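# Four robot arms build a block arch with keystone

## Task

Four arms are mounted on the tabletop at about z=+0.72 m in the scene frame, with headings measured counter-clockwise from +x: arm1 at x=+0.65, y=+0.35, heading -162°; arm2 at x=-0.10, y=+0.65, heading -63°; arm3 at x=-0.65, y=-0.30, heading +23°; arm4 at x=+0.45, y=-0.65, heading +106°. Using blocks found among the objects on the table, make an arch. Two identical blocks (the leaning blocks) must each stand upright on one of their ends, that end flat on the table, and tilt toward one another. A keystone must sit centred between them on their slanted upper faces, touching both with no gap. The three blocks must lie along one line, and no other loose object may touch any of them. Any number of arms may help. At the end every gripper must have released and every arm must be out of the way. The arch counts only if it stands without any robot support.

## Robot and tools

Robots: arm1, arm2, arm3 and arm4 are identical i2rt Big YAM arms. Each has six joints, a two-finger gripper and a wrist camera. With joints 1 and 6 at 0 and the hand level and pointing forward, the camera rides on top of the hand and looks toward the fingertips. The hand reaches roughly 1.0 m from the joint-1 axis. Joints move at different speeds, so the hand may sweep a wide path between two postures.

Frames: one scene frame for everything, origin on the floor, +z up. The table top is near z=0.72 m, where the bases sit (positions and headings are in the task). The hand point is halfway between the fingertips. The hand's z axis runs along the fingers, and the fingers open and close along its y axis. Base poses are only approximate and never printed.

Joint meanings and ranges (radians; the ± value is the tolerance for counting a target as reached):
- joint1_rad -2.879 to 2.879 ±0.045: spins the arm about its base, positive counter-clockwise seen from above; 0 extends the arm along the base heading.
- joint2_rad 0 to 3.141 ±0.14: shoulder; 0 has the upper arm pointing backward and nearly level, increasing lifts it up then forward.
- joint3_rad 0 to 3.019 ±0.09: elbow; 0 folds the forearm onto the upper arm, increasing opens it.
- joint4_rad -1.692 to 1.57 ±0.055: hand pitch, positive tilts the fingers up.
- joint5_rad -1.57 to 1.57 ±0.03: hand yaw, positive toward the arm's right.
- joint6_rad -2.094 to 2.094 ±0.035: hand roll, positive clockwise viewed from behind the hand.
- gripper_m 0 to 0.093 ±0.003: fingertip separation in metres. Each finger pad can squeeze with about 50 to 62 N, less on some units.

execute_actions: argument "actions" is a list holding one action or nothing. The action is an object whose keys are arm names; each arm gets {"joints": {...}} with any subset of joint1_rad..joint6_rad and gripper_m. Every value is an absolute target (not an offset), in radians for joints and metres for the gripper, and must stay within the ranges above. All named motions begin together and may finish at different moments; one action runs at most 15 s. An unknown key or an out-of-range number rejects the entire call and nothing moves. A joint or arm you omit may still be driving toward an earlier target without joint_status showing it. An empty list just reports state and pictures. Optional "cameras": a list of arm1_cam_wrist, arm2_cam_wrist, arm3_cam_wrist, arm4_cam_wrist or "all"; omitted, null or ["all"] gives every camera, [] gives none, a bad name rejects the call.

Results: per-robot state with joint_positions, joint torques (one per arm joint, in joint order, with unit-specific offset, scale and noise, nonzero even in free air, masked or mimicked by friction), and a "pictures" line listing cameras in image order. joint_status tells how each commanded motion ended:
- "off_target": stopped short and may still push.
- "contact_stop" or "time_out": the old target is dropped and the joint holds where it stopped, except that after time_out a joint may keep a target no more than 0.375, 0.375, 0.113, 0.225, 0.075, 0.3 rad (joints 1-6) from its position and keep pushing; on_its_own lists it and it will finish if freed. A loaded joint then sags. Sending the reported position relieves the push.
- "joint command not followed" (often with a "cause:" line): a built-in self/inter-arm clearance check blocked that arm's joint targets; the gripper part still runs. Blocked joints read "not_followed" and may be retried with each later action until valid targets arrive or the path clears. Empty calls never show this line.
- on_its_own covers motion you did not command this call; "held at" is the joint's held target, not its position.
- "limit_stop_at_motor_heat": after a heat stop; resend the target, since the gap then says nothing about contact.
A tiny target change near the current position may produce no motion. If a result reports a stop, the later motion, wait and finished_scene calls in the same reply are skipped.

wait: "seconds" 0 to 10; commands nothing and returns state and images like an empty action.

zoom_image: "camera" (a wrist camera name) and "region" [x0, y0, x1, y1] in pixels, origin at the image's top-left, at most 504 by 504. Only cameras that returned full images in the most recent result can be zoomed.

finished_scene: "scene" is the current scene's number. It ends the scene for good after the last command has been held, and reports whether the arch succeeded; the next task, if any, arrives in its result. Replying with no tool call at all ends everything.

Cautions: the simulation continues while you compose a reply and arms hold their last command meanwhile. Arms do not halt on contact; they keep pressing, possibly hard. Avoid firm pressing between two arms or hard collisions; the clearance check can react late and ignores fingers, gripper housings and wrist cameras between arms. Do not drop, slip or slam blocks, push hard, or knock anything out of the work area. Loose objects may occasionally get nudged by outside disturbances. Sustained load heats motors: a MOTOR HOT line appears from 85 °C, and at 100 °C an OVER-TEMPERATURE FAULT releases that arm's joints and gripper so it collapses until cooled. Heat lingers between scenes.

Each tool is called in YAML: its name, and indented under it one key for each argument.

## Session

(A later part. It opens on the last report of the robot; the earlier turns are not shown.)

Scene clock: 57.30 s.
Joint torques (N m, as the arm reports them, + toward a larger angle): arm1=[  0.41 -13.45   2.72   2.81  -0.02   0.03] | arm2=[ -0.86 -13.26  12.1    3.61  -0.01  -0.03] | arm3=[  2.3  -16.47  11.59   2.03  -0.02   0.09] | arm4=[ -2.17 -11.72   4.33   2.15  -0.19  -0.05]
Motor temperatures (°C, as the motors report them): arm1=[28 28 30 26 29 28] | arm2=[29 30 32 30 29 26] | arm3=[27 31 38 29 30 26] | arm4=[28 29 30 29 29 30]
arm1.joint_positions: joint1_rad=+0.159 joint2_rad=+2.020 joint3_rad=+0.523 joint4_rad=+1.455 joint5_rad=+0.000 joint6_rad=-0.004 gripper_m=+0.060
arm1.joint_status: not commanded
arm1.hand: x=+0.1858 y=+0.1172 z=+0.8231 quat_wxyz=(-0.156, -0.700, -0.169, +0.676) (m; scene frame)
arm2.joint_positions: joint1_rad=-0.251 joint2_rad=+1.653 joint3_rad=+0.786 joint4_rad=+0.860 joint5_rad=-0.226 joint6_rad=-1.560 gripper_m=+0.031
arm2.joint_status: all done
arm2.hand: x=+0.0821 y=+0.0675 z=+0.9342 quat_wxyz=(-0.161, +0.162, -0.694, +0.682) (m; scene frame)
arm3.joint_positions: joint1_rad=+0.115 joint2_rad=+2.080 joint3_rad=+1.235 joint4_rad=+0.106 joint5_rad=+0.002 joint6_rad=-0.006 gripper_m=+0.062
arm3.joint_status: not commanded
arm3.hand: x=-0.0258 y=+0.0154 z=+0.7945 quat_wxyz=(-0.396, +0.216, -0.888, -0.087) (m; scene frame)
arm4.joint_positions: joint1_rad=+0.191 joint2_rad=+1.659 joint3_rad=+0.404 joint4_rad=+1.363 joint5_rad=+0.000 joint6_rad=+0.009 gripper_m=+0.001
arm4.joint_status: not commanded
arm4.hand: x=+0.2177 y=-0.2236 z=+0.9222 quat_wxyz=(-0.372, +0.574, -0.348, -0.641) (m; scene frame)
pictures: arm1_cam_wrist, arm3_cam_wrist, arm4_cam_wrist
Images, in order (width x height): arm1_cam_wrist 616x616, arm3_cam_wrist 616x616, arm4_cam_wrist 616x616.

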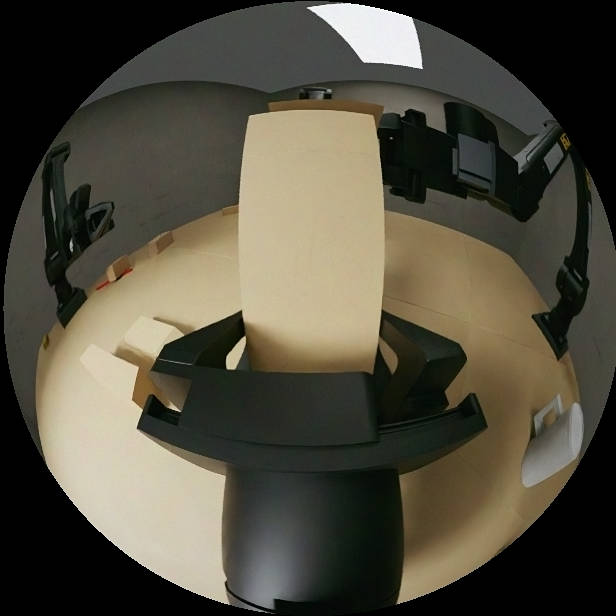

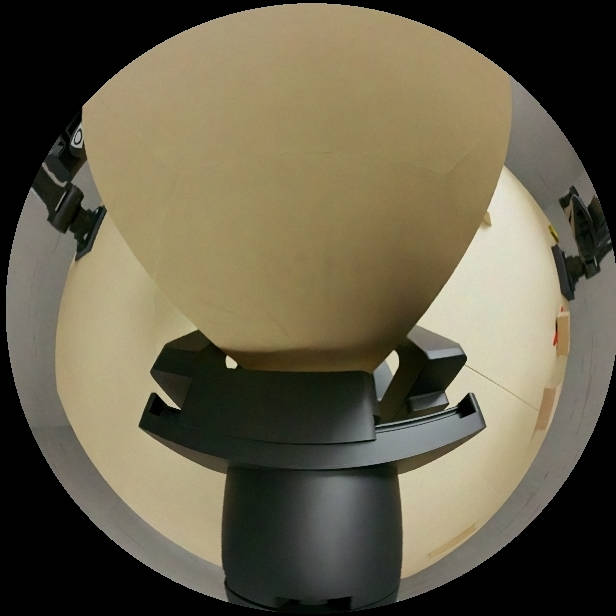

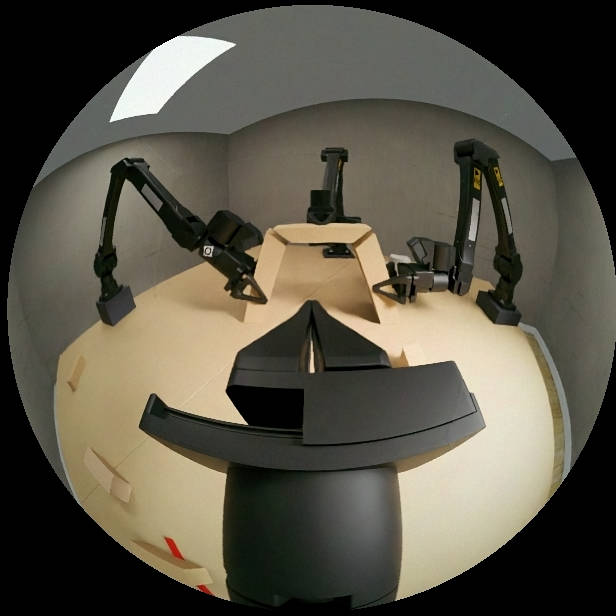

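execute_actions:
  actions:
    - {"arm2":{"joints":{"joint2_rad":1.58,"joint3_rad":0.93}}}
  cameras: []

execute_actions:
  actions:
    - {"arm2":{"joints":{"joint2_rad":1.672,"joint3_rad":0.828}}}
  cameras: ["arm4_cam_wrist","arm1_cam_wrist"]

zoom_image:
  camera: "arm4_cam_wrist"
  region: [230, 170, 430, 340]

zoom_image:
  camera: "arm1_cam_wrist"
  region: [220, 60, 420, 180]

Scene clock: 59.03 s.
Joint torques (N m, as the arm reports them, + toward a larger angle): arm1=[  0.49 -13.52   2.7    2.79  -0.01   0.02] | arm2=[ -0.9  -16.79  12.39   3.2    0.04  -0.04] | arm3=[  2.83 -16.66  11.65   2.05  -0.06   0.07] | arm4=[ -2.33 -11.77   4.29   2.16  -0.19  -0.06]
Motor temperatures (°C, as the motors report them): arm1=[28 28 30 26 29 28] | arm2=[29 30 32 30 29 26] | arm3=[27 31 38 29 30 26] | arm4=[28 29 30 29 29 30]
arm1.joint_positions: joint1_rad=+0.159 joint2_rad=+2.020 joint3_rad=+0.523 joint4_rad=+1.455 joint5_rad=+0.000 joint6_rad=-0.004 gripper_m=+0.060
arm1.joint_status: not commanded
arm1.hand: x=+0.1858 y=+0.1172 z=+0.8231 quat_wxyz=(-0.156, -0.700, -0.169, +0.676) (m; scene frame)
arm2.joint_positions: joint1_rad=-0.251 joint2_rad=+1.593 joint3_rad=+0.885 joint4_rad=+0.868 joint5_rad=-0.226 joint6_rad=-1.560 gripper_m=+0.031
arm2.joint_status: all done
arm2.hand: x=+0.0874 y=+0.0501 z=+1.0228 quat_wxyz=(-0.162, +0.162, -0.633, +0.739) (m; scene frame)
arm3.joint_positions: joint1_rad=+0.115 joint2_rad=+2.080 joint3_rad=+1.235 joint4_rad=+0.106 joint5_rad=+0.002 joint6_rad=-0.006 gripper_m=+0.062
arm3.joint_status: not commanded
arm3.hand: x=-0.0258 y=+0.0154 z=+0.7945 quat_wxyz=(-0.396, +0.216, -0.888, -0.087) (m; scene frame)
arm4.joint_positions: joint1_rad=+0.191 joint2_rad=+1.659 joint3_rad=+0.404 joint4_rad=+1.363 joint5_rad=+0.000 joint6_rad=+0.009 gripper_m=+0.001
arm4.joint_status: not commanded
arm4.hand: x=+0.2177 y=-0.2236 z=+0.9222 quat_wxyz=(-0.372, +0.574, -0.348, -0.641) (m; scene frame)
pictures: none
No camera images: the call's "cameras" was empty. Leave "cameras" out to get every camera's image.

Scene clock: 60.20 s.
Joint torques (N m, as the arm reports them, + toward a larger angle): arm1=[  0.32 -13.63   2.73   2.8   -0.02   0.02] | arm2=[ -0.97 -15.78   9.32   3.06  -0.01  -0.04] | arm3=[  2.16 -15.87  11.54   1.73   0.     0.08] | arm4=[ -2.01 -11.78   4.24   2.13  -0.19  -0.06]
Motor temperatures (°C, as the motors report them): arm1=[28 28 30 26 29 28] | arm2=[29 30 32 30 29 26] | arm3=[27 31 38 29 30 26] | arm4=[28 29 30 29 29 30]
arm1.joint_positions: joint1_rad=+0.159 joint2_rad=+2.020 joint3_rad=+0.523 joint4_rad=+1.455 joint5_rad=+0.000 joint6_rad=-0.004 gripper_m=+0.060
arm1.joint_status: not commanded
arm1.hand: x=+0.1858 y=+0.1172 z=+0.8231 quat_wxyz=(-0.156, -0.700, -0.169, +0.676) (m; scene frame)
arm2.joint_positions: joint1_rad=-0.251 joint2_rad=+1.679 joint3_rad=+0.809 joint4_rad=+0.872 joint5_rad=-0.226 joint6_rad=-1.560 gripper_m=+0.031
arm2.joint_status: all done
arm2.hand: x=+0.0842 y=+0.0589 z=+0.9334 quat_wxyz=(-0.161, +0.162, -0.691, +0.686) (m; scene frame)
arm3.joint_positions: joint1_rad=+0.115 joint2_rad=+2.080 joint3_rad=+1.235 joint4_rad=+0.106 joint5_rad=+0.002 joint6_rad=-0.006 gripper_m=+0.062
arm3.joint_status: not commanded
arm3.hand: x=-0.0258 y=+0.0154 z=+0.7945 quat_wxyz=(-0.396, +0.216, -0.888, -0.087) (m; scene frame)
arm4.joint_positions: joint1_rad=+0.191 joint2_rad=+1.659 joint3_rad=+0.404 joint4_rad=+1.363 joint5_rad=+0.000 joint6_rad=+0.009 gripper_m=+0.001
arm4.joint_status: not commanded
arm4.hand: x=+0.2177 y=-0.2236 z=+0.9222 quat_wxyz=(-0.372, +0.574, -0.348, -0.641) (m; scene frame)
pictures: arm1_cam_wrist, arm4_cam_wrist
Images, in order (width x height): arm1_cam_wrist 616x616, arm4_cam_wrist 616x616.

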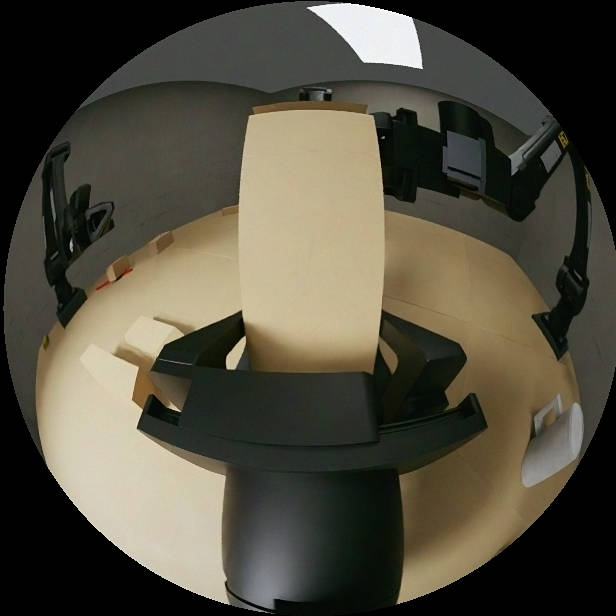

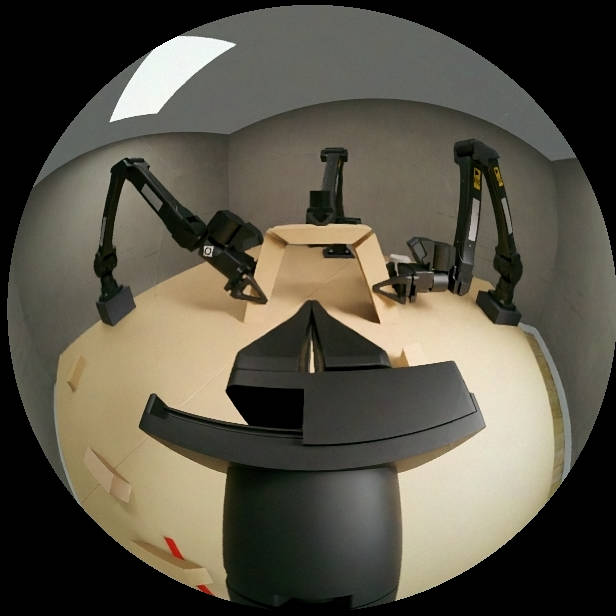

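Region (230, 170, 430, 340) of arm4_cam_wrist's 616x616 image, scaled by 2.520, with more detail than that image has; it fills the top 428 rows of this view, and the rest is white.

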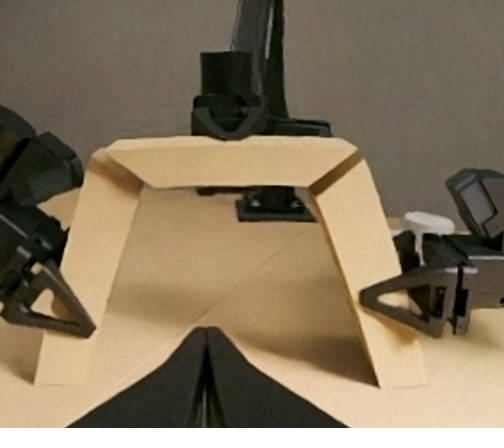

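Region (220, 60, 420, 180) of arm1_cam_wrist's 616x616 image, scaled by 2.520, with more detail than that image has; it fills the top 302 rows of this view, and the rest is white.

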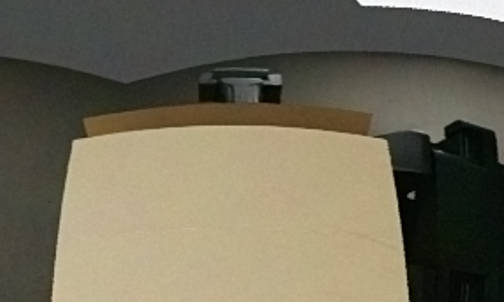

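execute_actions:
  actions:
    - {"arm2":{"joints":{"gripper_m":0.07}}}
  cameras: ["arm4_cam_wrist","arm1_cam_wrist","arm2_cam_wrist"]

zoom_image:
  camera: "arm4_cam_wrist"
  region: [230, 170, 430, 340]

Scene clock: 61.10 s.
Joint torques (N m, as the arm reports them, + toward a larger angle): arm1=[  0.41 -13.54   2.7    2.81  -0.02   0.02] | arm2=[ -0.72 -16.15   9.29   3.01  -0.01  -0.03] | arm3=[  1.35 -16.74  11.68   2.13  -0.02   0.02] | arm4=[ -2.12 -11.68   4.27   1.98  -0.19  -0.04]
Motor temperatures (°C, as the motors report them): arm1=[28 28 30 26 29 28] | arm2=[29 30 32 30 29 26] | arm3=[27 31 38 29 30 26] | arm4=[28 29 30 29 29 30]
arm1.joint_positions: joint1_rad=+0.159 joint2_rad=+2.020 joint3_rad=+0.523 joint4_rad=+1.455 joint5_rad=+0.000 joint6_rad=-0.004 gripper_m=+0.060
arm1.joint_status: not commanded
arm1.hand: x=+0.1858 y=+0.1172 z=+0.8231 quat_wxyz=(-0.156, -0.700, -0.169, +0.676) (m; scene frame)
arm2.joint_positions: joint1_rad=-0.251 joint2_rad=+1.678 joint3_rad=+0.809 joint4_rad=+0.875 joint5_rad=-0.226 joint6_rad=-1.560 gripper_m=+0.070
arm2.joint_status: all done
arm2.hand: x=+0.0842 y=+0.0589 z=+0.9345 quat_wxyz=(-0.161, +0.162, -0.689, +0.687) (m; scene frame)
arm3.joint_positions: joint1_rad=+0.115 joint2_rad=+2.080 joint3_rad=+1.235 joint4_rad=+0.106 joint5_rad=+0.002 joint6_rad=-0.003 gripper_m=+0.062
arm3.joint_status: not commanded
arm3.hand: x=-0.0258 y=+0.0154 z=+0.7945 quat_wxyz=(-0.395, +0.215, -0.889, -0.088) (m; scene frame)
arm4.joint_positions: joint1_rad=+0.191 joint2_rad=+1.659 joint3_rad=+0.404 joint4_rad=+1.363 joint5_rad=+0.000 joint6_rad=+0.009 gripper_m=+0.001
arm4.joint_status: not commanded
arm4.hand: x=+0.2177 y=-0.2236 z=+0.9222 quat_wxyz=(-0.372, +0.574, -0.348, -0.641) (m; scene frame)
pictures: arm1_cam_wrist, arm2_cam_wrist, arm4_cam_wrist
Images, in order (width x height): arm1_cam_wrist 616x616, arm2_cam_wrist 616x616, arm4_cam_wrist 616x616.

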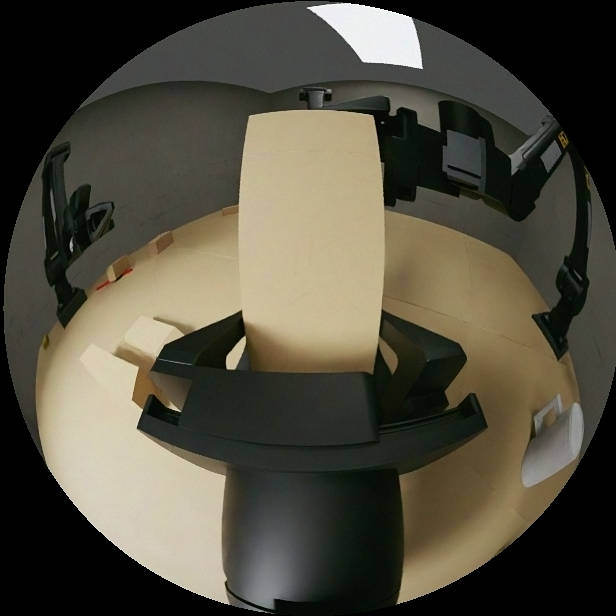

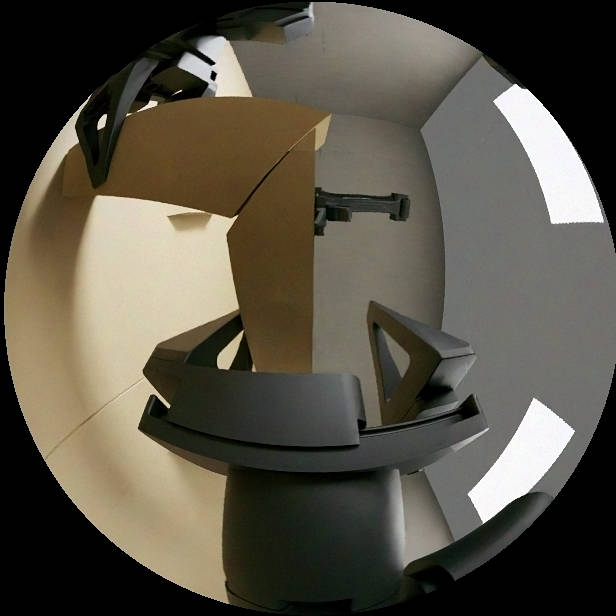

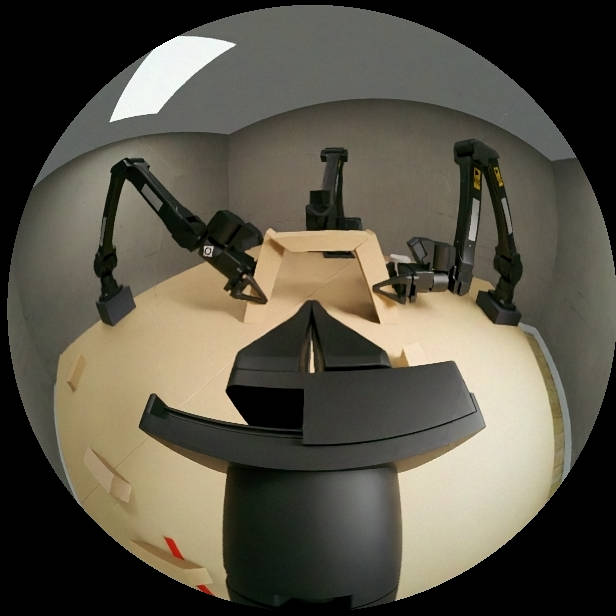

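Region (230, 170, 430, 340) of arm4_cam_wrist's 616x616 image, scaled by 2.520, with more detail than that image has; it fills the top 428 rows of this view, and the rest is white.

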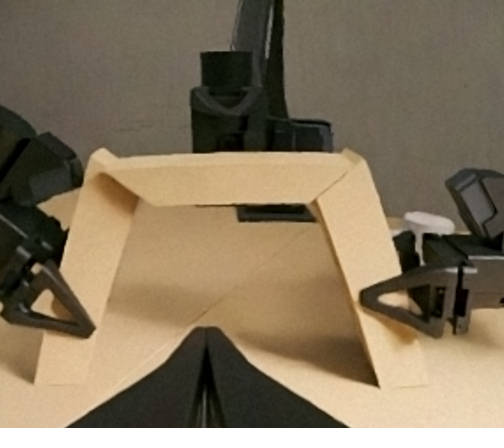

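execute_actions:
  actions:
    - {"arm2":{"joints":{"gripper_m":0.025}}}
  cameras: []

execute_actions:
  actions:
    - {"arm1":{"joints":{"joint3_rad":0.59,"joint4_rad":1.4}}}
  cameras: ["arm4_cam_wrist","arm1_cam_wrist"]

zoom_image:
  camera: "arm4_cam_wrist"
  region: [230, 170, 430, 340]

Scene clock: 62.13 s.
Joint torques (N m, as the arm reports them, + toward a larger angle): arm1=[  0.35 -13.51   2.68   2.82  -0.02   0.02] | arm2=[ -0.75 -16.16   9.34   2.91  -0.02  -0.02] | arm3=[  1.54 -16.02  11.73   2.09   0.02   0.06] | arm4=[ -2.17 -11.96   4.37   2.09  -0.2   -0.05]
Motor temperatures (°C, as the motors report them): arm1=[28 28 29 26 29 28] | arm2=[29 30 32 30 29 26] | arm3=[27 31 38 29 30 26] | arm4=[28 29 30 29 29 30]
arm1.joint_positions: joint1_rad=+0.159 joint2_rad=+2.020 joint3_rad=+0.523 joint4_rad=+1.455 joint5_rad=+0.000 joint6_rad=-0.004 gripper_m=+0.060
arm1.joint_status: not commanded
arm1.hand: x=+0.1858 y=+0.1172 z=+0.8231 quat_wxyz=(-0.156, -0.700, -0.169, +0.676) (m; scene frame)
arm2.joint_positions: joint1_rad=-0.251 joint2_rad=+1.678 joint3_rad=+0.809 joint4_rad=+0.875 joint5_rad=-0.226 joint6_rad=-1.560 gripper_m=+0.031
arm2.joint_status: gripper_m off_target (ended at +0.031, target +0.025)
arm2.hand: x=+0.0842 y=+0.0589 z=+0.9345 quat_wxyz=(-0.161, +0.162, -0.689, +0.687) (m; scene frame)
arm3.joint_positions: joint1_rad=+0.115 joint2_rad=+2.080 joint3_rad=+1.235 joint4_rad=+0.106 joint5_rad=+0.002 joint6_rad=-0.003 gripper_m=+0.062
arm3.joint_status: not commanded
arm3.hand: x=-0.0258 y=+0.0154 z=+0.7945 quat_wxyz=(-0.395, +0.215, -0.889, -0.088) (m; scene frame)
arm4.joint_positions: joint1_rad=+0.191 joint2_rad=+1.659 joint3_rad=+0.404 joint4_rad=+1.363 joint5_rad=+0.000 joint6_rad=+0.009 gripper_m=+0.001
arm4.joint_status: not commanded
arm4.hand: x=+0.2177 y=-0.2236 z=+0.9222 quat_wxyz=(-0.372, +0.574, -0.348, -0.641) (m; scene frame)
pictures: none
No camera images: the call's "cameras" was empty. Leave "cameras" out to get every camera's image.

Scene clock: 62.83 s.
Joint torques (N m, as the arm reports them, + toward a larger angle): arm1=[  0.43 -13.95   5.     1.1   -0.02   0.03] | arm2=[ -0.73 -16.01   9.3    2.94  -0.06  -0.02] | arm3=[  1.5  -16.84  11.88   2.13  -0.03   0.04] | arm4=[ -2.16 -11.85   4.36   2.17  -0.19  -0.06]
Motor temperatures (°C, as the motors report them): arm1=[28 28 29 26 29 28] | arm2=[29 30 32 30 29 26] | arm3=[27 31 38 29 30 26] | arm4=[28 29 30 29 29 30]
arm1.joint_positions: joint1_rad=+0.159 joint2_rad=+2.020 joint3_rad=+0.566 joint4_rad=+1.404 joint5_rad=+0.000 joint6_rad=-0.004 gripper_m=+0.060
arm1.joint_status: all done
arm1.hand: x=+0.1711 y=+0.1098 z=+0.8231 quat_wxyz=(-0.155, -0.702, -0.169, +0.674) (m; scene frame)
arm2.joint_positions: joint1_rad=-0.251 joint2_rad=+1.678 joint3_rad=+0.809 joint4_rad=+0.875 joint5_rad=-0.225 joint6_rad=-1.560 gripper_m=+0.031
arm2.joint_status: not commanded
arm2.hand: x=+0.0840 y=+0.0588 z=+0.9345 quat_wxyz=(-0.161, +0.162, -0.690, +0.687) (m; scene frame)
arm3.joint_positions: joint1_rad=+0.115 joint2_rad=+2.080 joint3_rad=+1.235 joint4_rad=+0.106 joint5_rad=+0.002 joint6_rad=-0.003 gripper_m=+0.062
arm3.joint_status: not commanded
arm3.hand: x=-0.0258 y=+0.0154 z=+0.7945 quat_wxyz=(-0.395, +0.215, -0.889, -0.088) (m; scene frame)
arm4.joint_positions: joint1_rad=+0.191 joint2_rad=+1.659 joint3_rad=+0.404 joint4_rad=+1.363 joint5_rad=+0.000 joint6_rad=+0.009 gripper_m=+0.001
arm4.joint_status: not commanded
arm4.hand: x=+0.2177 y=-0.2236 z=+0.9222 quat_wxyz=(-0.372, +0.574, -0.348, -0.641) (m; scene frame)
pictures: arm1_cam_wrist, arm4_cam_wrist
Images, in order (width x height): arm1_cam_wrist 616x616, arm4_cam_wrist 616x616.

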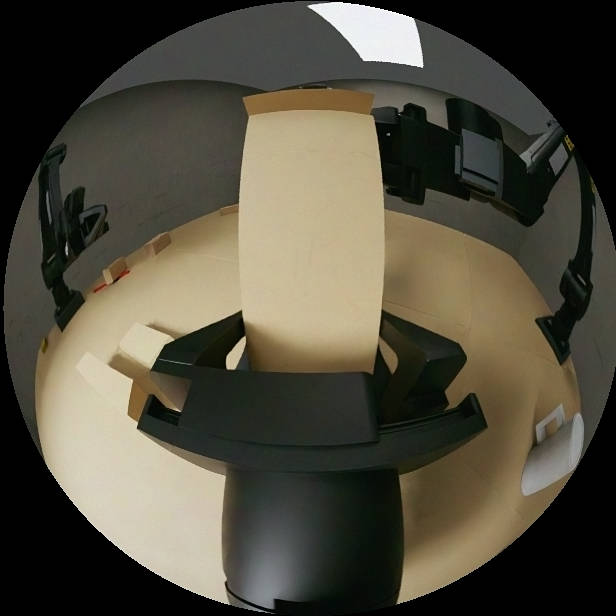

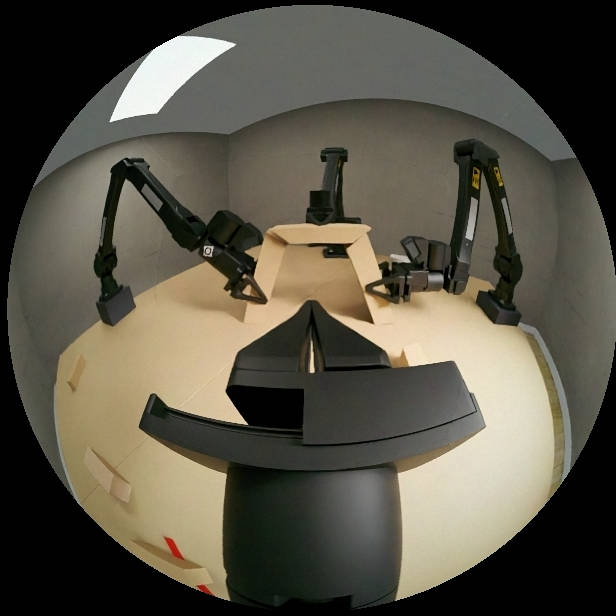

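Region (230, 170, 430, 340) of arm4_cam_wrist's 616x616 image, scaled by 2.520, with more detail than that image has; it fills the top 428 rows of this view, and the rest is white.

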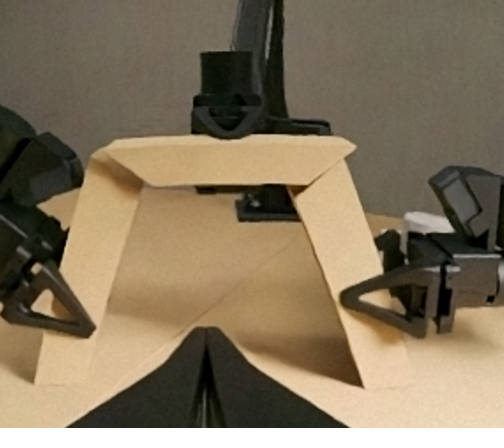

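execute_actions:
  actions:
    - {"arm2":{"joints":{"joint1_rad":-0.272}}}
  cameras: []

execute_actions:
  actions:
    - {"arm2":{"joints":{"gripper_m":0.07}}}
  cameras: ["arm4_cam_wrist","arm1_cam_wrist","arm2_cam_wrist"]

zoom_image:
  camera: "arm4_cam_wrist"
  region: [230, 170, 430, 340]

Scene clock: 63.73 s.
Joint torques (N m, as the arm reports them, + toward a larger angle): arm1=[  0.34 -14.06   5.     1.14  -0.02   0.02] | arm2=[ -2.6  -16.11   9.27   2.98  -0.06  -0.02] | arm3=[  1.97 -16.3   11.59   2.17  -0.01   0.05] | arm4=[ -2.34 -11.78   4.34   2.18  -0.2   -0.07]
Motor temperatures (°C, as the motors report them): arm1=[28 28 29 26 29 28] | arm2=[29 30 32 30 29 26] | arm3=[27 31 38 29 30 26] | arm4=[28 29 30 29 29 30]
arm1.joint_positions: joint1_rad=+0.159 joint2_rad=+2.020 joint3_rad=+0.566 joint4_rad=+1.404 joint5_rad=+0.000 joint6_rad=-0.004 gripper_m=+0.060
arm1.joint_status: not commanded
arm1.hand: x=+0.1711 y=+0.1098 z=+0.8231 quat_wxyz=(-0.155, -0.702, -0.169, +0.674) (m; scene frame)
arm2.joint_positions: joint1_rad=-0.264 joint2_rad=+1.678 joint3_rad=+0.809 joint4_rad=+0.875 joint5_rad=-0.225 joint6_rad=-1.560 gripper_m=+0.031
arm2.joint_status: all done
arm2.hand: x=+0.0761 y=+0.0564 z=+0.9346 quat_wxyz=(-0.156, +0.158, -0.691, +0.688) (m; scene frame)
arm3.joint_positions: joint1_rad=+0.115 joint2_rad=+2.080 joint3_rad=+1.235 joint4_rad=+0.106 joint5_rad=+0.002 joint6_rad=-0.003 gripper_m=+0.062
arm3.joint_status: not commanded
arm3.hand: x=-0.0258 y=+0.0154 z=+0.7945 quat_wxyz=(-0.395, +0.215, -0.889, -0.088) (m; scene frame)
arm4.joint_positions: joint1_rad=+0.191 joint2_rad=+1.659 joint3_rad=+0.404 joint4_rad=+1.363 joint5_rad=+0.000 joint6_rad=+0.009 gripper_m=+0.001
arm4.joint_status: not commanded
arm4.hand: x=+0.2177 y=-0.2236 z=+0.9222 quat_wxyz=(-0.372, +0.574, -0.348, -0.641) (m; scene frame)
pictures: none
No camera images: the call's "cameras" was empty. Leave "cameras" out to get every camera's image.

Scene clock: 64.33 s.
Joint torques (N m, as the arm reports them, + toward a larger angle): arm1=[  0.38 -14.1    4.99   1.13  -0.02   0.02] | arm2=[ -2.38 -16.04   9.28   2.92  -0.06  -0.03] | arm3=[  1.73 -16.62  11.74   1.9   -0.01   0.02] | arm4=[ -2.71 -11.75   4.48   2.11  -0.21  -0.06]
Motor temperatures (°C, as the motors report them): arm1=[28 28 29 26 29 28] | arm2=[29 30 32 30 29 26] | arm3=[27 31 38 29 30 26] | arm4=[28 29 30 29 29 30]
arm1.joint_positions: joint1_rad=+0.159 joint2_rad=+2.020 joint3_rad=+0.566 joint4_rad=+1.404 joint5_rad=+0.000 joint6_rad=-0.003 gripper_m=+0.060
arm1.joint_status: not commanded
arm1.hand: x=+0.1711 y=+0.1098 z=+0.8231 quat_wxyz=(-0.156, -0.702, -0.169, +0.674) (m; scene frame)
arm2.joint_positions: joint1_rad=-0.264 joint2_rad=+1.678 joint3_rad=+0.809 joint4_rad=+0.876 joint5_rad=-0.225 joint6_rad=-1.560 gripper_m=+0.070
arm2.joint_status: all done
arm2.hand: x=+0.0761 y=+0.0564 z=+0.9347 quat_wxyz=(-0.156, +0.158, -0.690, +0.689) (m; scene frame)
arm3.joint_positions: joint1_rad=+0.115 joint2_rad=+2.080 joint3_rad=+1.235 joint4_rad=+0.106 joint5_rad=+0.002 joint6_rad=-0.001 gripper_m=+0.062
arm3.joint_status: not commanded
arm3.hand: x=-0.0258 y=+0.0154 z=+0.7945 quat_wxyz=(-0.395, +0.214, -0.889, -0.088) (m; scene frame)
arm4.joint_positions: joint1_rad=+0.191 joint2_rad=+1.659 joint3_rad=+0.404 joint4_rad=+1.363 joint5_rad=+0.000 joint6_rad=+0.009 gripper_m=+0.001
arm4.joint_status: not commanded
arm4.hand: x=+0.2177 y=-0.2236 z=+0.9222 quat_wxyz=(-0.372, +0.574, -0.348, -0.641) (m; scene frame)
pictures: arm1_cam_wrist, arm2_cam_wrist, arm4_cam_wrist
Images, in order (width x height): arm1_cam_wrist 616x616, arm2_cam_wrist 616x616, arm4_cam_wrist 616x616.

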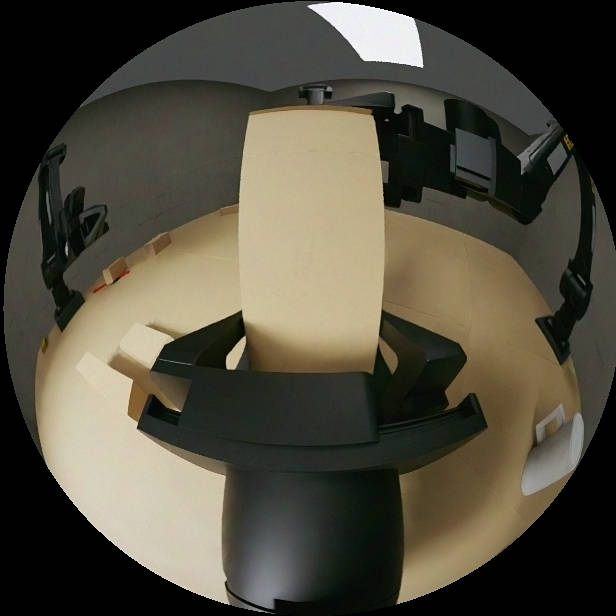

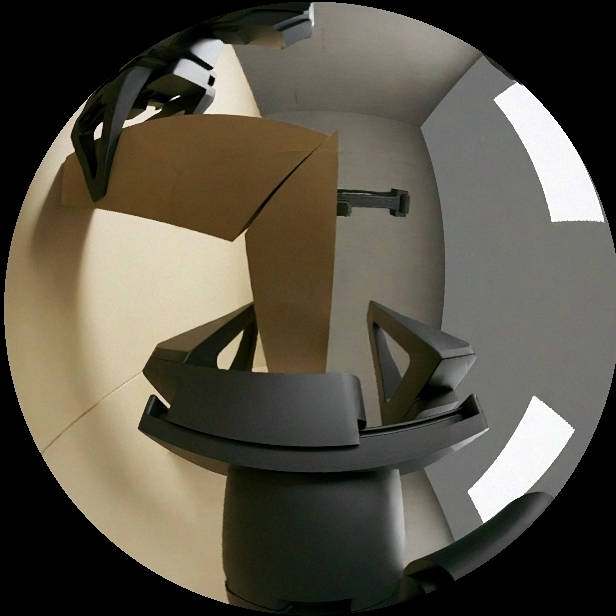

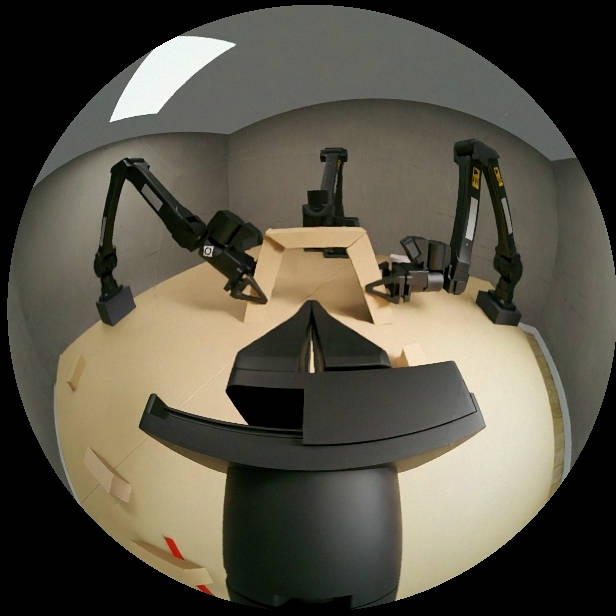

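Region (230, 170, 430, 340) of arm4_cam_wrist's 616x616 image, scaled by 2.520, with more detail than that image has; it fills the top 428 rows of this view, and the rest is white.

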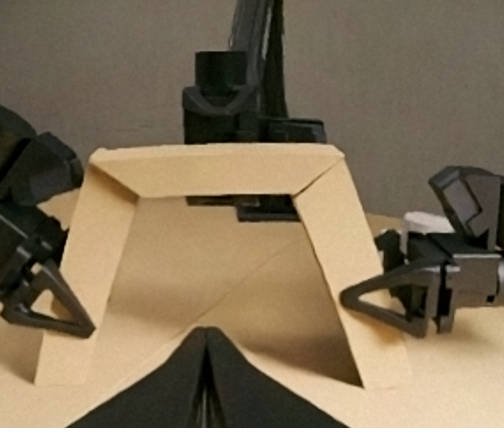

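execute_actions:
  actions:
    - {"arm2":{"joints":{"gripper_m":0.085}}}
  cameras: []

execute_actions:
  actions:
    - {"arm2":{"joints":{"joint2_rad":1.54,"joint3_rad":0.64,"joint4_rad":0.92}}}
  cameras: ["arm4_cam_wrist"]

execute_actions:
  actions:
    - {"arm2":{"joints":{"joint2_rad":1.2,"joint3_rad":0.45,"joint4_rad":0.8}},"arm3":{"joints":{"gripper_m":0.093}}}
  cameras: ["arm4_cam_wrist","arm2_cam_wrist"]

zoom_image:
  camera: "arm4_cam_wrist"
  region: [230, 170, 430, 340]

Scene clock: 65.13 s.
Joint torques (N m, as the arm reports them, + toward a larger angle): arm1=[  0.31 -14.02   5.     1.17  -0.02   0.02] | arm2=[ -2.27 -16.1    9.35   2.94  -0.06  -0.02] | arm3=[  3.23 -16.73  11.5    1.95  -0.03  -0.01] | arm4=[ -2.23 -11.63   4.39   2.15  -0.19  -0.03]
Motor temperatures (°C, as the motors report them): arm1=[28 28 29 26 29 28] | arm2=[29 30 32 30 29 26] | arm3=[27 31 38 29 30 26] | arm4=[28 29 30 29 29 30]
arm1.joint_positions: joint1_rad=+0.159 joint2_rad=+2.020 joint3_rad=+0.566 joint4_rad=+1.404 joint5_rad=+0.000 joint6_rad=-0.003 gripper_m=+0.060
arm1.joint_status: not commanded
arm1.hand: x=+0.1711 y=+0.1098 z=+0.8231 quat_wxyz=(-0.156, -0.702, -0.169, +0.674) (m; scene frame)
arm2.joint_positions: joint1_rad=-0.264 joint2_rad=+1.678 joint3_rad=+0.809 joint4_rad=+0.876 joint5_rad=-0.225 joint6_rad=-1.560 gripper_m=+0.085
arm2.joint_status: all done
arm2.hand: x=+0.0761 y=+0.0564 z=+0.9347 quat_wxyz=(-0.156, +0.158, -0.690, +0.689) (m; scene frame)
arm3.joint_positions: joint1_rad=+0.115 joint2_rad=+2.080 joint3_rad=+1.235 joint4_rad=+0.106 joint5_rad=+0.002 joint6_rad=-0.001 gripper_m=+0.062
arm3.joint_status: not commanded
arm3.hand: x=-0.0258 y=+0.0154 z=+0.7945 quat_wxyz=(-0.395, +0.214, -0.889, -0.088) (m; scene frame)
arm4.joint_positions: joint1_rad=+0.191 joint2_rad=+1.659 joint3_rad=+0.404 joint4_rad=+1.363 joint5_rad=+0.000 joint6_rad=+0.009 gripper_m=+0.001
arm4.joint_status: not commanded
arm4.hand: x=+0.2177 y=-0.2236 z=+0.9222 quat_wxyz=(-0.372, +0.574, -0.348, -0.641) (m; scene frame)
pictures: none
No camera images: the call's "cameras" was empty. Leave "cameras" out to get every camera's image.

Scene clock: 66.00 s.
Joint torques (N m, as the arm reports them, + toward a larger angle): arm1=[  0.4  -14.13   5.01   1.18  -0.01   0.02] | arm2=[ -2.21 -12.57   7.59   2.9   -0.06  -0.02] | arm3=[  2.07 -16.08  11.77   1.97  -0.03   0.06] | arm4=[ -2.19 -12.19   4.3    2.11  -0.19  -0.05]
Motor temperatures (°C, as the motors report them): arm1=[28 28 29 26 29 28] | arm2=[29 30 32 30 29 26] | arm3=[27 31 38 29 30 26] | arm4=[28 29 30 29 29 30]
arm1.joint_positions: joint1_rad=+0.159 joint2_rad=+2.020 joint3_rad=+0.566 joint4_rad=+1.404 joint5_rad=+0.000 joint6_rad=-0.003 gripper_m=+0.060
arm1.joint_status: not commanded
arm1.hand: x=+0.1711 y=+0.1098 z=+0.8231 quat_wxyz=(-0.156, -0.702, -0.169, +0.674) (m; scene frame)
arm2.joint_positions: joint1_rad=-0.264 joint2_rad=+1.537 joint3_rad=+0.641 joint4_rad=+0.906 joint5_rad=-0.225 joint6_rad=-1.560 gripper_m=+0.085
arm2.joint_status: all done
arm2.hand: x=+0.0627 y=+0.1161 z=+0.9409 quat_wxyz=(-0.156, +0.158, -0.689, +0.690) (m; scene frame)
arm3.joint_positions: joint1_rad=+0.115 joint2_rad=+2.080 joint3_rad=+1.235 joint4_rad=+0.106 joint5_rad=+0.002 joint6_rad=-0.001 gripper_m=+0.062
arm3.joint_status: not commanded
arm3.hand: x=-0.0258 y=+0.0154 z=+0.7945 quat_wxyz=(-0.395, +0.214, -0.889, -0.088) (m; scene frame)
arm4.joint_positions: joint1_rad=+0.191 joint2_rad=+1.659 joint3_rad=+0.404 joint4_rad=+1.363 joint5_rad=+0.000 joint6_rad=+0.009 gripper_m=+0.001
arm4.joint_status: not commanded
arm4.hand: x=+0.2177 y=-0.2236 z=+0.9222 quat_wxyz=(-0.372, +0.574, -0.348, -0.641) (m; scene frame)
pictures: arm4_cam_wrist
Images, in order (width x height): arm4_cam_wrist 616x616.

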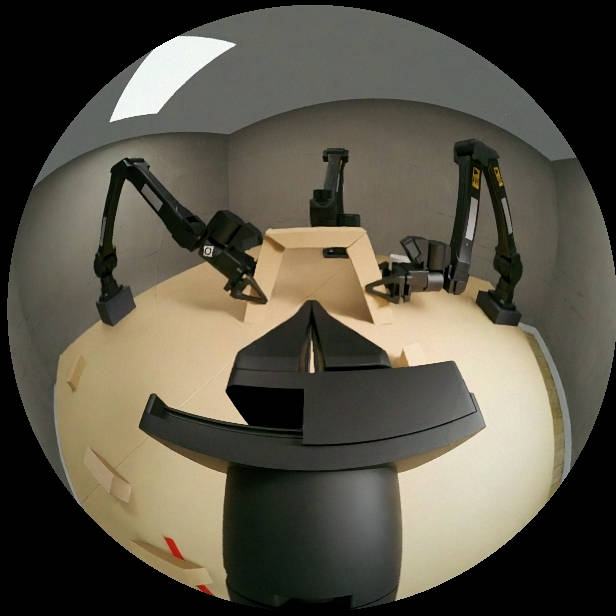

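Scene clock: 67.07 s.
Joint torques (N m, as the arm reports them, + toward a larger angle): arm1=[  0.46 -14.08   5.01   1.16  -0.02   0.02] | arm2=[-2.16 -6.75  9.07  1.9  -0.04 -0.02] | arm3=[  2.09 -16.33  11.75   2.23  -0.02  -0.1 ] | arm4=[ -2.38 -11.49   4.35   2.13  -0.19  -0.04]
Motor temperatures (°C, as the motors report them): arm1=[28 28 29 26 29 28] | arm2=[29 30 32 30 29 26] | arm3=[27 31 38 29 30 26] | arm4=[28 29 30 29 29 30]
arm1.joint_positions: joint1_rad=+0.159 joint2_rad=+2.020 joint3_rad=+0.566 joint4_rad=+1.404 joint5_rad=+0.000 joint6_rad=-0.003 gripper_m=+0.060
arm1.joint_status: not commanded
arm1.hand: x=+0.1711 y=+0.1098 z=+0.8231 quat_wxyz=(-0.156, -0.702, -0.169, +0.674) (m; scene frame)
arm2.joint_positions: joint1_rad=-0.264 joint2_rad=+1.193 joint3_rad=+0.445 joint4_rad=+0.808 joint5_rad=-0.225 joint6_rad=-1.560 gripper_m=+0.085
arm2.joint_status: all done
arm2.hand: x=+0.0433 y=+0.2043 z=+0.9884 quat_wxyz=(-0.156, +0.158, -0.671, +0.707) (m; scene frame)
arm3.joint_positions: joint1_rad=+0.115 joint2_rad=+2.080 joint3_rad=+1.235 joint4_rad=+0.106 joint5_rad=+0.002 joint6_rad=-0.001 gripper_m=+0.093
arm3.joint_status: all done
arm3.hand: x=-0.0258 y=+0.0154 z=+0.7945 quat_wxyz=(-0.395, +0.214, -0.889, -0.088) (m; scene frame)
arm4.joint_positions: joint1_rad=+0.191 joint2_rad=+1.659 joint3_rad=+0.404 joint4_rad=+1.363 joint5_rad=+0.000 joint6_rad=+0.009 gripper_m=+0.001
arm4.joint_status: not commanded
arm4.hand: x=+0.2177 y=-0.2236 z=+0.9222 quat_wxyz=(-0.372, +0.574, -0.348, -0.641) (m; scene frame)
pictures: arm2_cam_wrist, arm4_cam_wrist
Images, in order (width x height): arm2_cam_wrist 616x616, arm4_cam_wrist 616x616.

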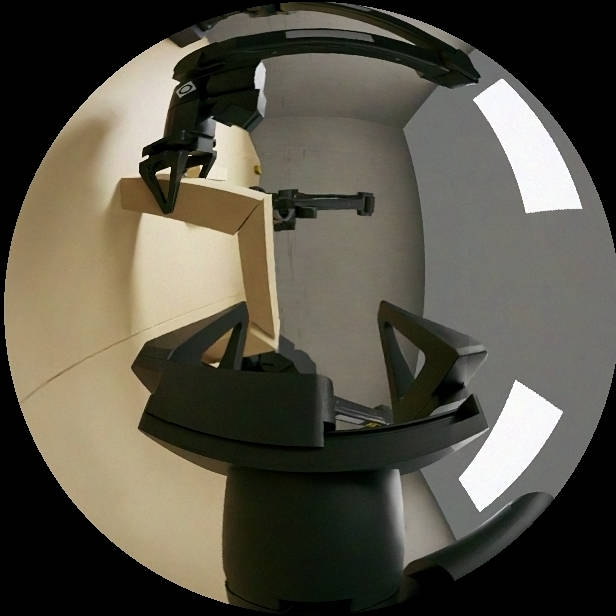

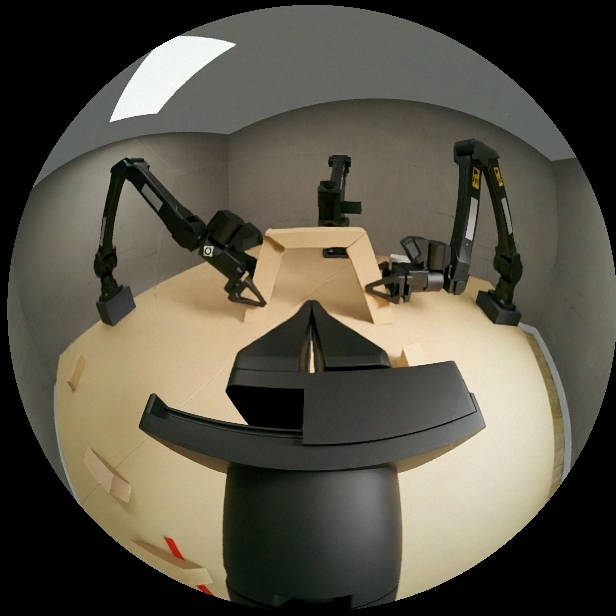

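Region (230, 170, 430, 340) of arm4_cam_wrist's 616x616 image, scaled by 2.520, with more detail than that image has; it fills the top 428 rows of this view, and the rest is white.

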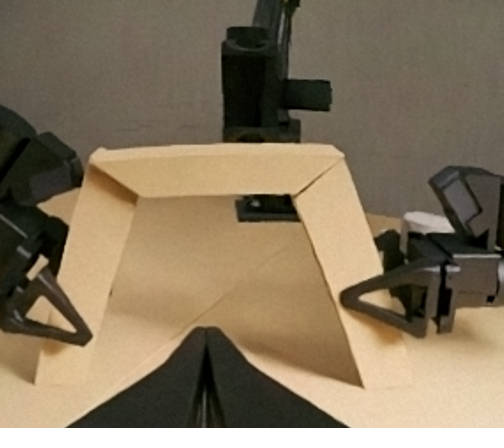

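execute_actions:
  actions:
    - {"arm1":{"joints":{"gripper_m":0.093}}}
  cameras: ["arm4_cam_wrist"]

execute_actions:
  actions:
    - {"arm1":{"joints":{"joint2_rad":1.85,"joint3_rad":0.235,"joint4_rad":1.5}},"arm3":{"joints":{"joint2_rad":1.786,"joint3_rad":0.891,"joint4_rad":0.155}},"arm2":{"joints":{"joint2_rad":0.9,"joint3_rad":0.45,"joint4_rad":0.5}}}
  cameras: ["arm4_cam_wrist"]

zoom_image:
  camera: "arm4_cam_wrist"
  region: [230, 170, 430, 340]

Scene clock: 68.13 s.
Joint torques (N m, as the arm reports them, + toward a larger angle): arm1=[  0.39 -14.18   4.54   1.15  -0.02   0.02] | arm2=[-2.29 -6.72  9.07  1.9  -0.06 -0.03] | arm3=[  2.23 -16.66  11.53   2.14   0.02   0.02] | arm4=[ -2.49 -12.06   4.24   2.08  -0.2   -0.07]
Motor temperatures (°C, as the motors report them): arm1=[28 28 29 26 29 28] | arm2=[29 30 32 30 29 26] | arm3=[27 31 38 29 30 26] | arm4=[28 29 30 29 29 30]
arm1.joint_positions: joint1_rad=+0.159 joint2_rad=+2.020 joint3_rad=+0.572 joint4_rad=+1.404 joint5_rad=+0.000 joint6_rad=-0.003 gripper_m=+0.093
arm1.joint_status: all done
arm1.hand: x=+0.1690 y=+0.1088 z=+0.8249 quat_wxyz=(-0.156, -0.700, -0.168, +0.676) (m; scene frame)
arm2.joint_positions: joint1_rad=-0.264 joint2_rad=+1.193 joint3_rad=+0.445 joint4_rad=+0.808 joint5_rad=-0.225 joint6_rad=-1.560 gripper_m=+0.085
arm2.joint_status: not commanded
arm2.hand: x=+0.0433 y=+0.2043 z=+0.9884 quat_wxyz=(-0.156, +0.158, -0.671, +0.707) (m; scene frame)
arm3.joint_positions: joint1_rad=+0.115 joint2_rad=+2.080 joint3_rad=+1.235 joint4_rad=+0.106 joint5_rad=+0.002 joint6_rad=-0.001 gripper_m=+0.093
arm3.joint_status: not commanded
arm3.hand: x=-0.0258 y=+0.0154 z=+0.7945 quat_wxyz=(-0.395, +0.214, -0.889, -0.088) (m; scene frame)
arm4.joint_positions: joint1_rad=+0.191 joint2_rad=+1.659 joint3_rad=+0.404 joint4_rad=+1.363 joint5_rad=+0.000 joint6_rad=+0.009 gripper_m=+0.001
arm4.joint_status: not commanded
arm4.hand: x=+0.2177 y=-0.2236 z=+0.9222 quat_wxyz=(-0.372, +0.574, -0.348, -0.641) (m; scene frame)
pictures: arm4_cam_wrist
Images, in order (width x height): arm4_cam_wrist 616x616.

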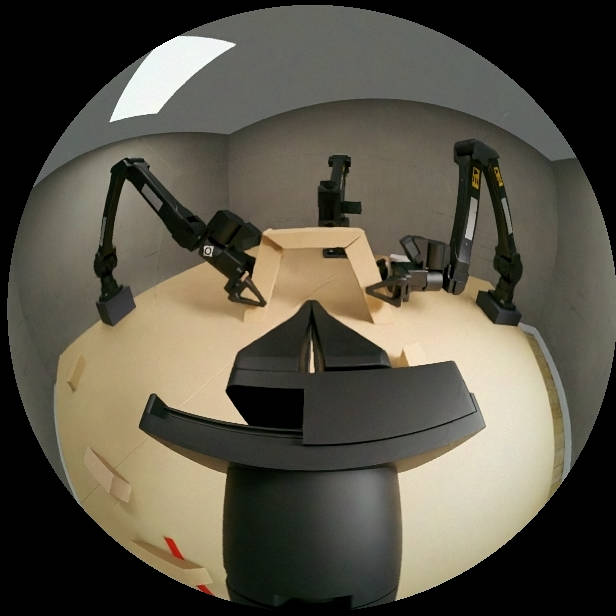

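Scene clock: 69.27 s.
Joint torques (N m, as the arm reports them, + toward a larger angle): arm1=[ 0.36 -8.84  1.48  2.   -0.02  0.02] | arm2=[-2.27 -3.58 10.65  1.8  -0.04 -0.02] | arm3=[  1.87 -14.09   6.41   2.64   0.     0.  ] | arm4=[ -2.47 -11.28   4.54   2.09  -0.2   -0.05]
Motor temperatures (°C, as the motors report them): arm1=[28 28 29 26 29 28] | arm2=[29 30 32 30 29 26] | arm3=[27 31 38 29 30 26] | arm4=[28 29 30 29 29 30]
arm1.joint_positions: joint1_rad=+0.159 joint2_rad=+1.848 joint3_rad=+0.234 joint4_rad=+1.484 joint5_rad=+0.000 joint6_rad=-0.003 gripper_m=+0.093
arm1.joint_status: all done
arm1.hand: x=+0.2780 y=+0.1632 z=+0.8342 quat_wxyz=(-0.149, -0.729, -0.175, +0.645) (m; scene frame)
arm2.joint_positions: joint1_rad=-0.264 joint2_rad=+0.892 joint3_rad=+0.445 joint4_rad=+0.511 joint5_rad=-0.225 joint6_rad=-1.560 gripper_m=+0.085
arm2.joint_status: all done
arm2.hand: x=+0.0343 y=+0.2469 z=+1.0447 quat_wxyz=(-0.156, +0.158, -0.670, +0.708) (m; scene frame)
arm3.joint_positions: joint1_rad=+0.115 joint2_rad=+1.782 joint3_rad=+0.895 joint4_rad=+0.131 joint5_rad=+0.002 joint6_rad=-0.001 gripper_m=+0.093
arm3.joint_status: all done
arm3.hand: x=-0.1273 y=-0.0354 z=+0.8391 quat_wxyz=(-0.387, +0.215, -0.893, -0.086) (m; scene frame)
arm4.joint_positions: joint1_rad=+0.191 joint2_rad=+1.659 joint3_rad=+0.404 joint4_rad=+1.363 joint5_rad=+0.000 joint6_rad=+0.009 gripper_m=+0.001
arm4.joint_status: not commanded
arm4.hand: x=+0.2177 y=-0.2236 z=+0.9222 quat_wxyz=(-0.372, +0.574, -0.348, -0.641) (m; scene frame)
pictures: arm4_cam_wrist
Images, in order (width x height): arm4_cam_wrist 616x616.

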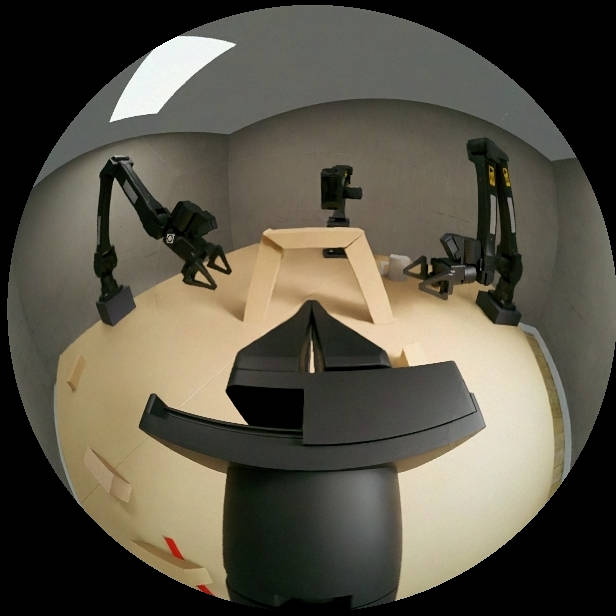

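Region (230, 170, 430, 340) of arm4_cam_wrist's 616x616 image, scaled by 2.520, with more detail than that image has; it fills the top 428 rows of this view, and the rest is white.

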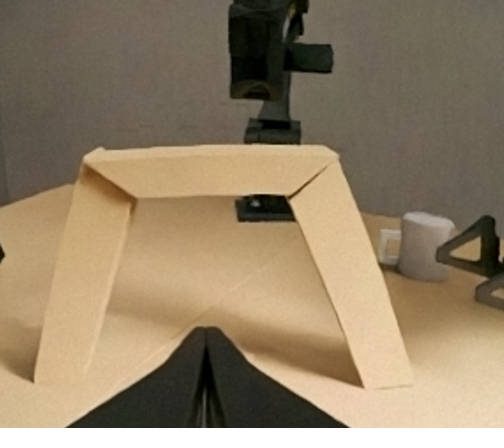

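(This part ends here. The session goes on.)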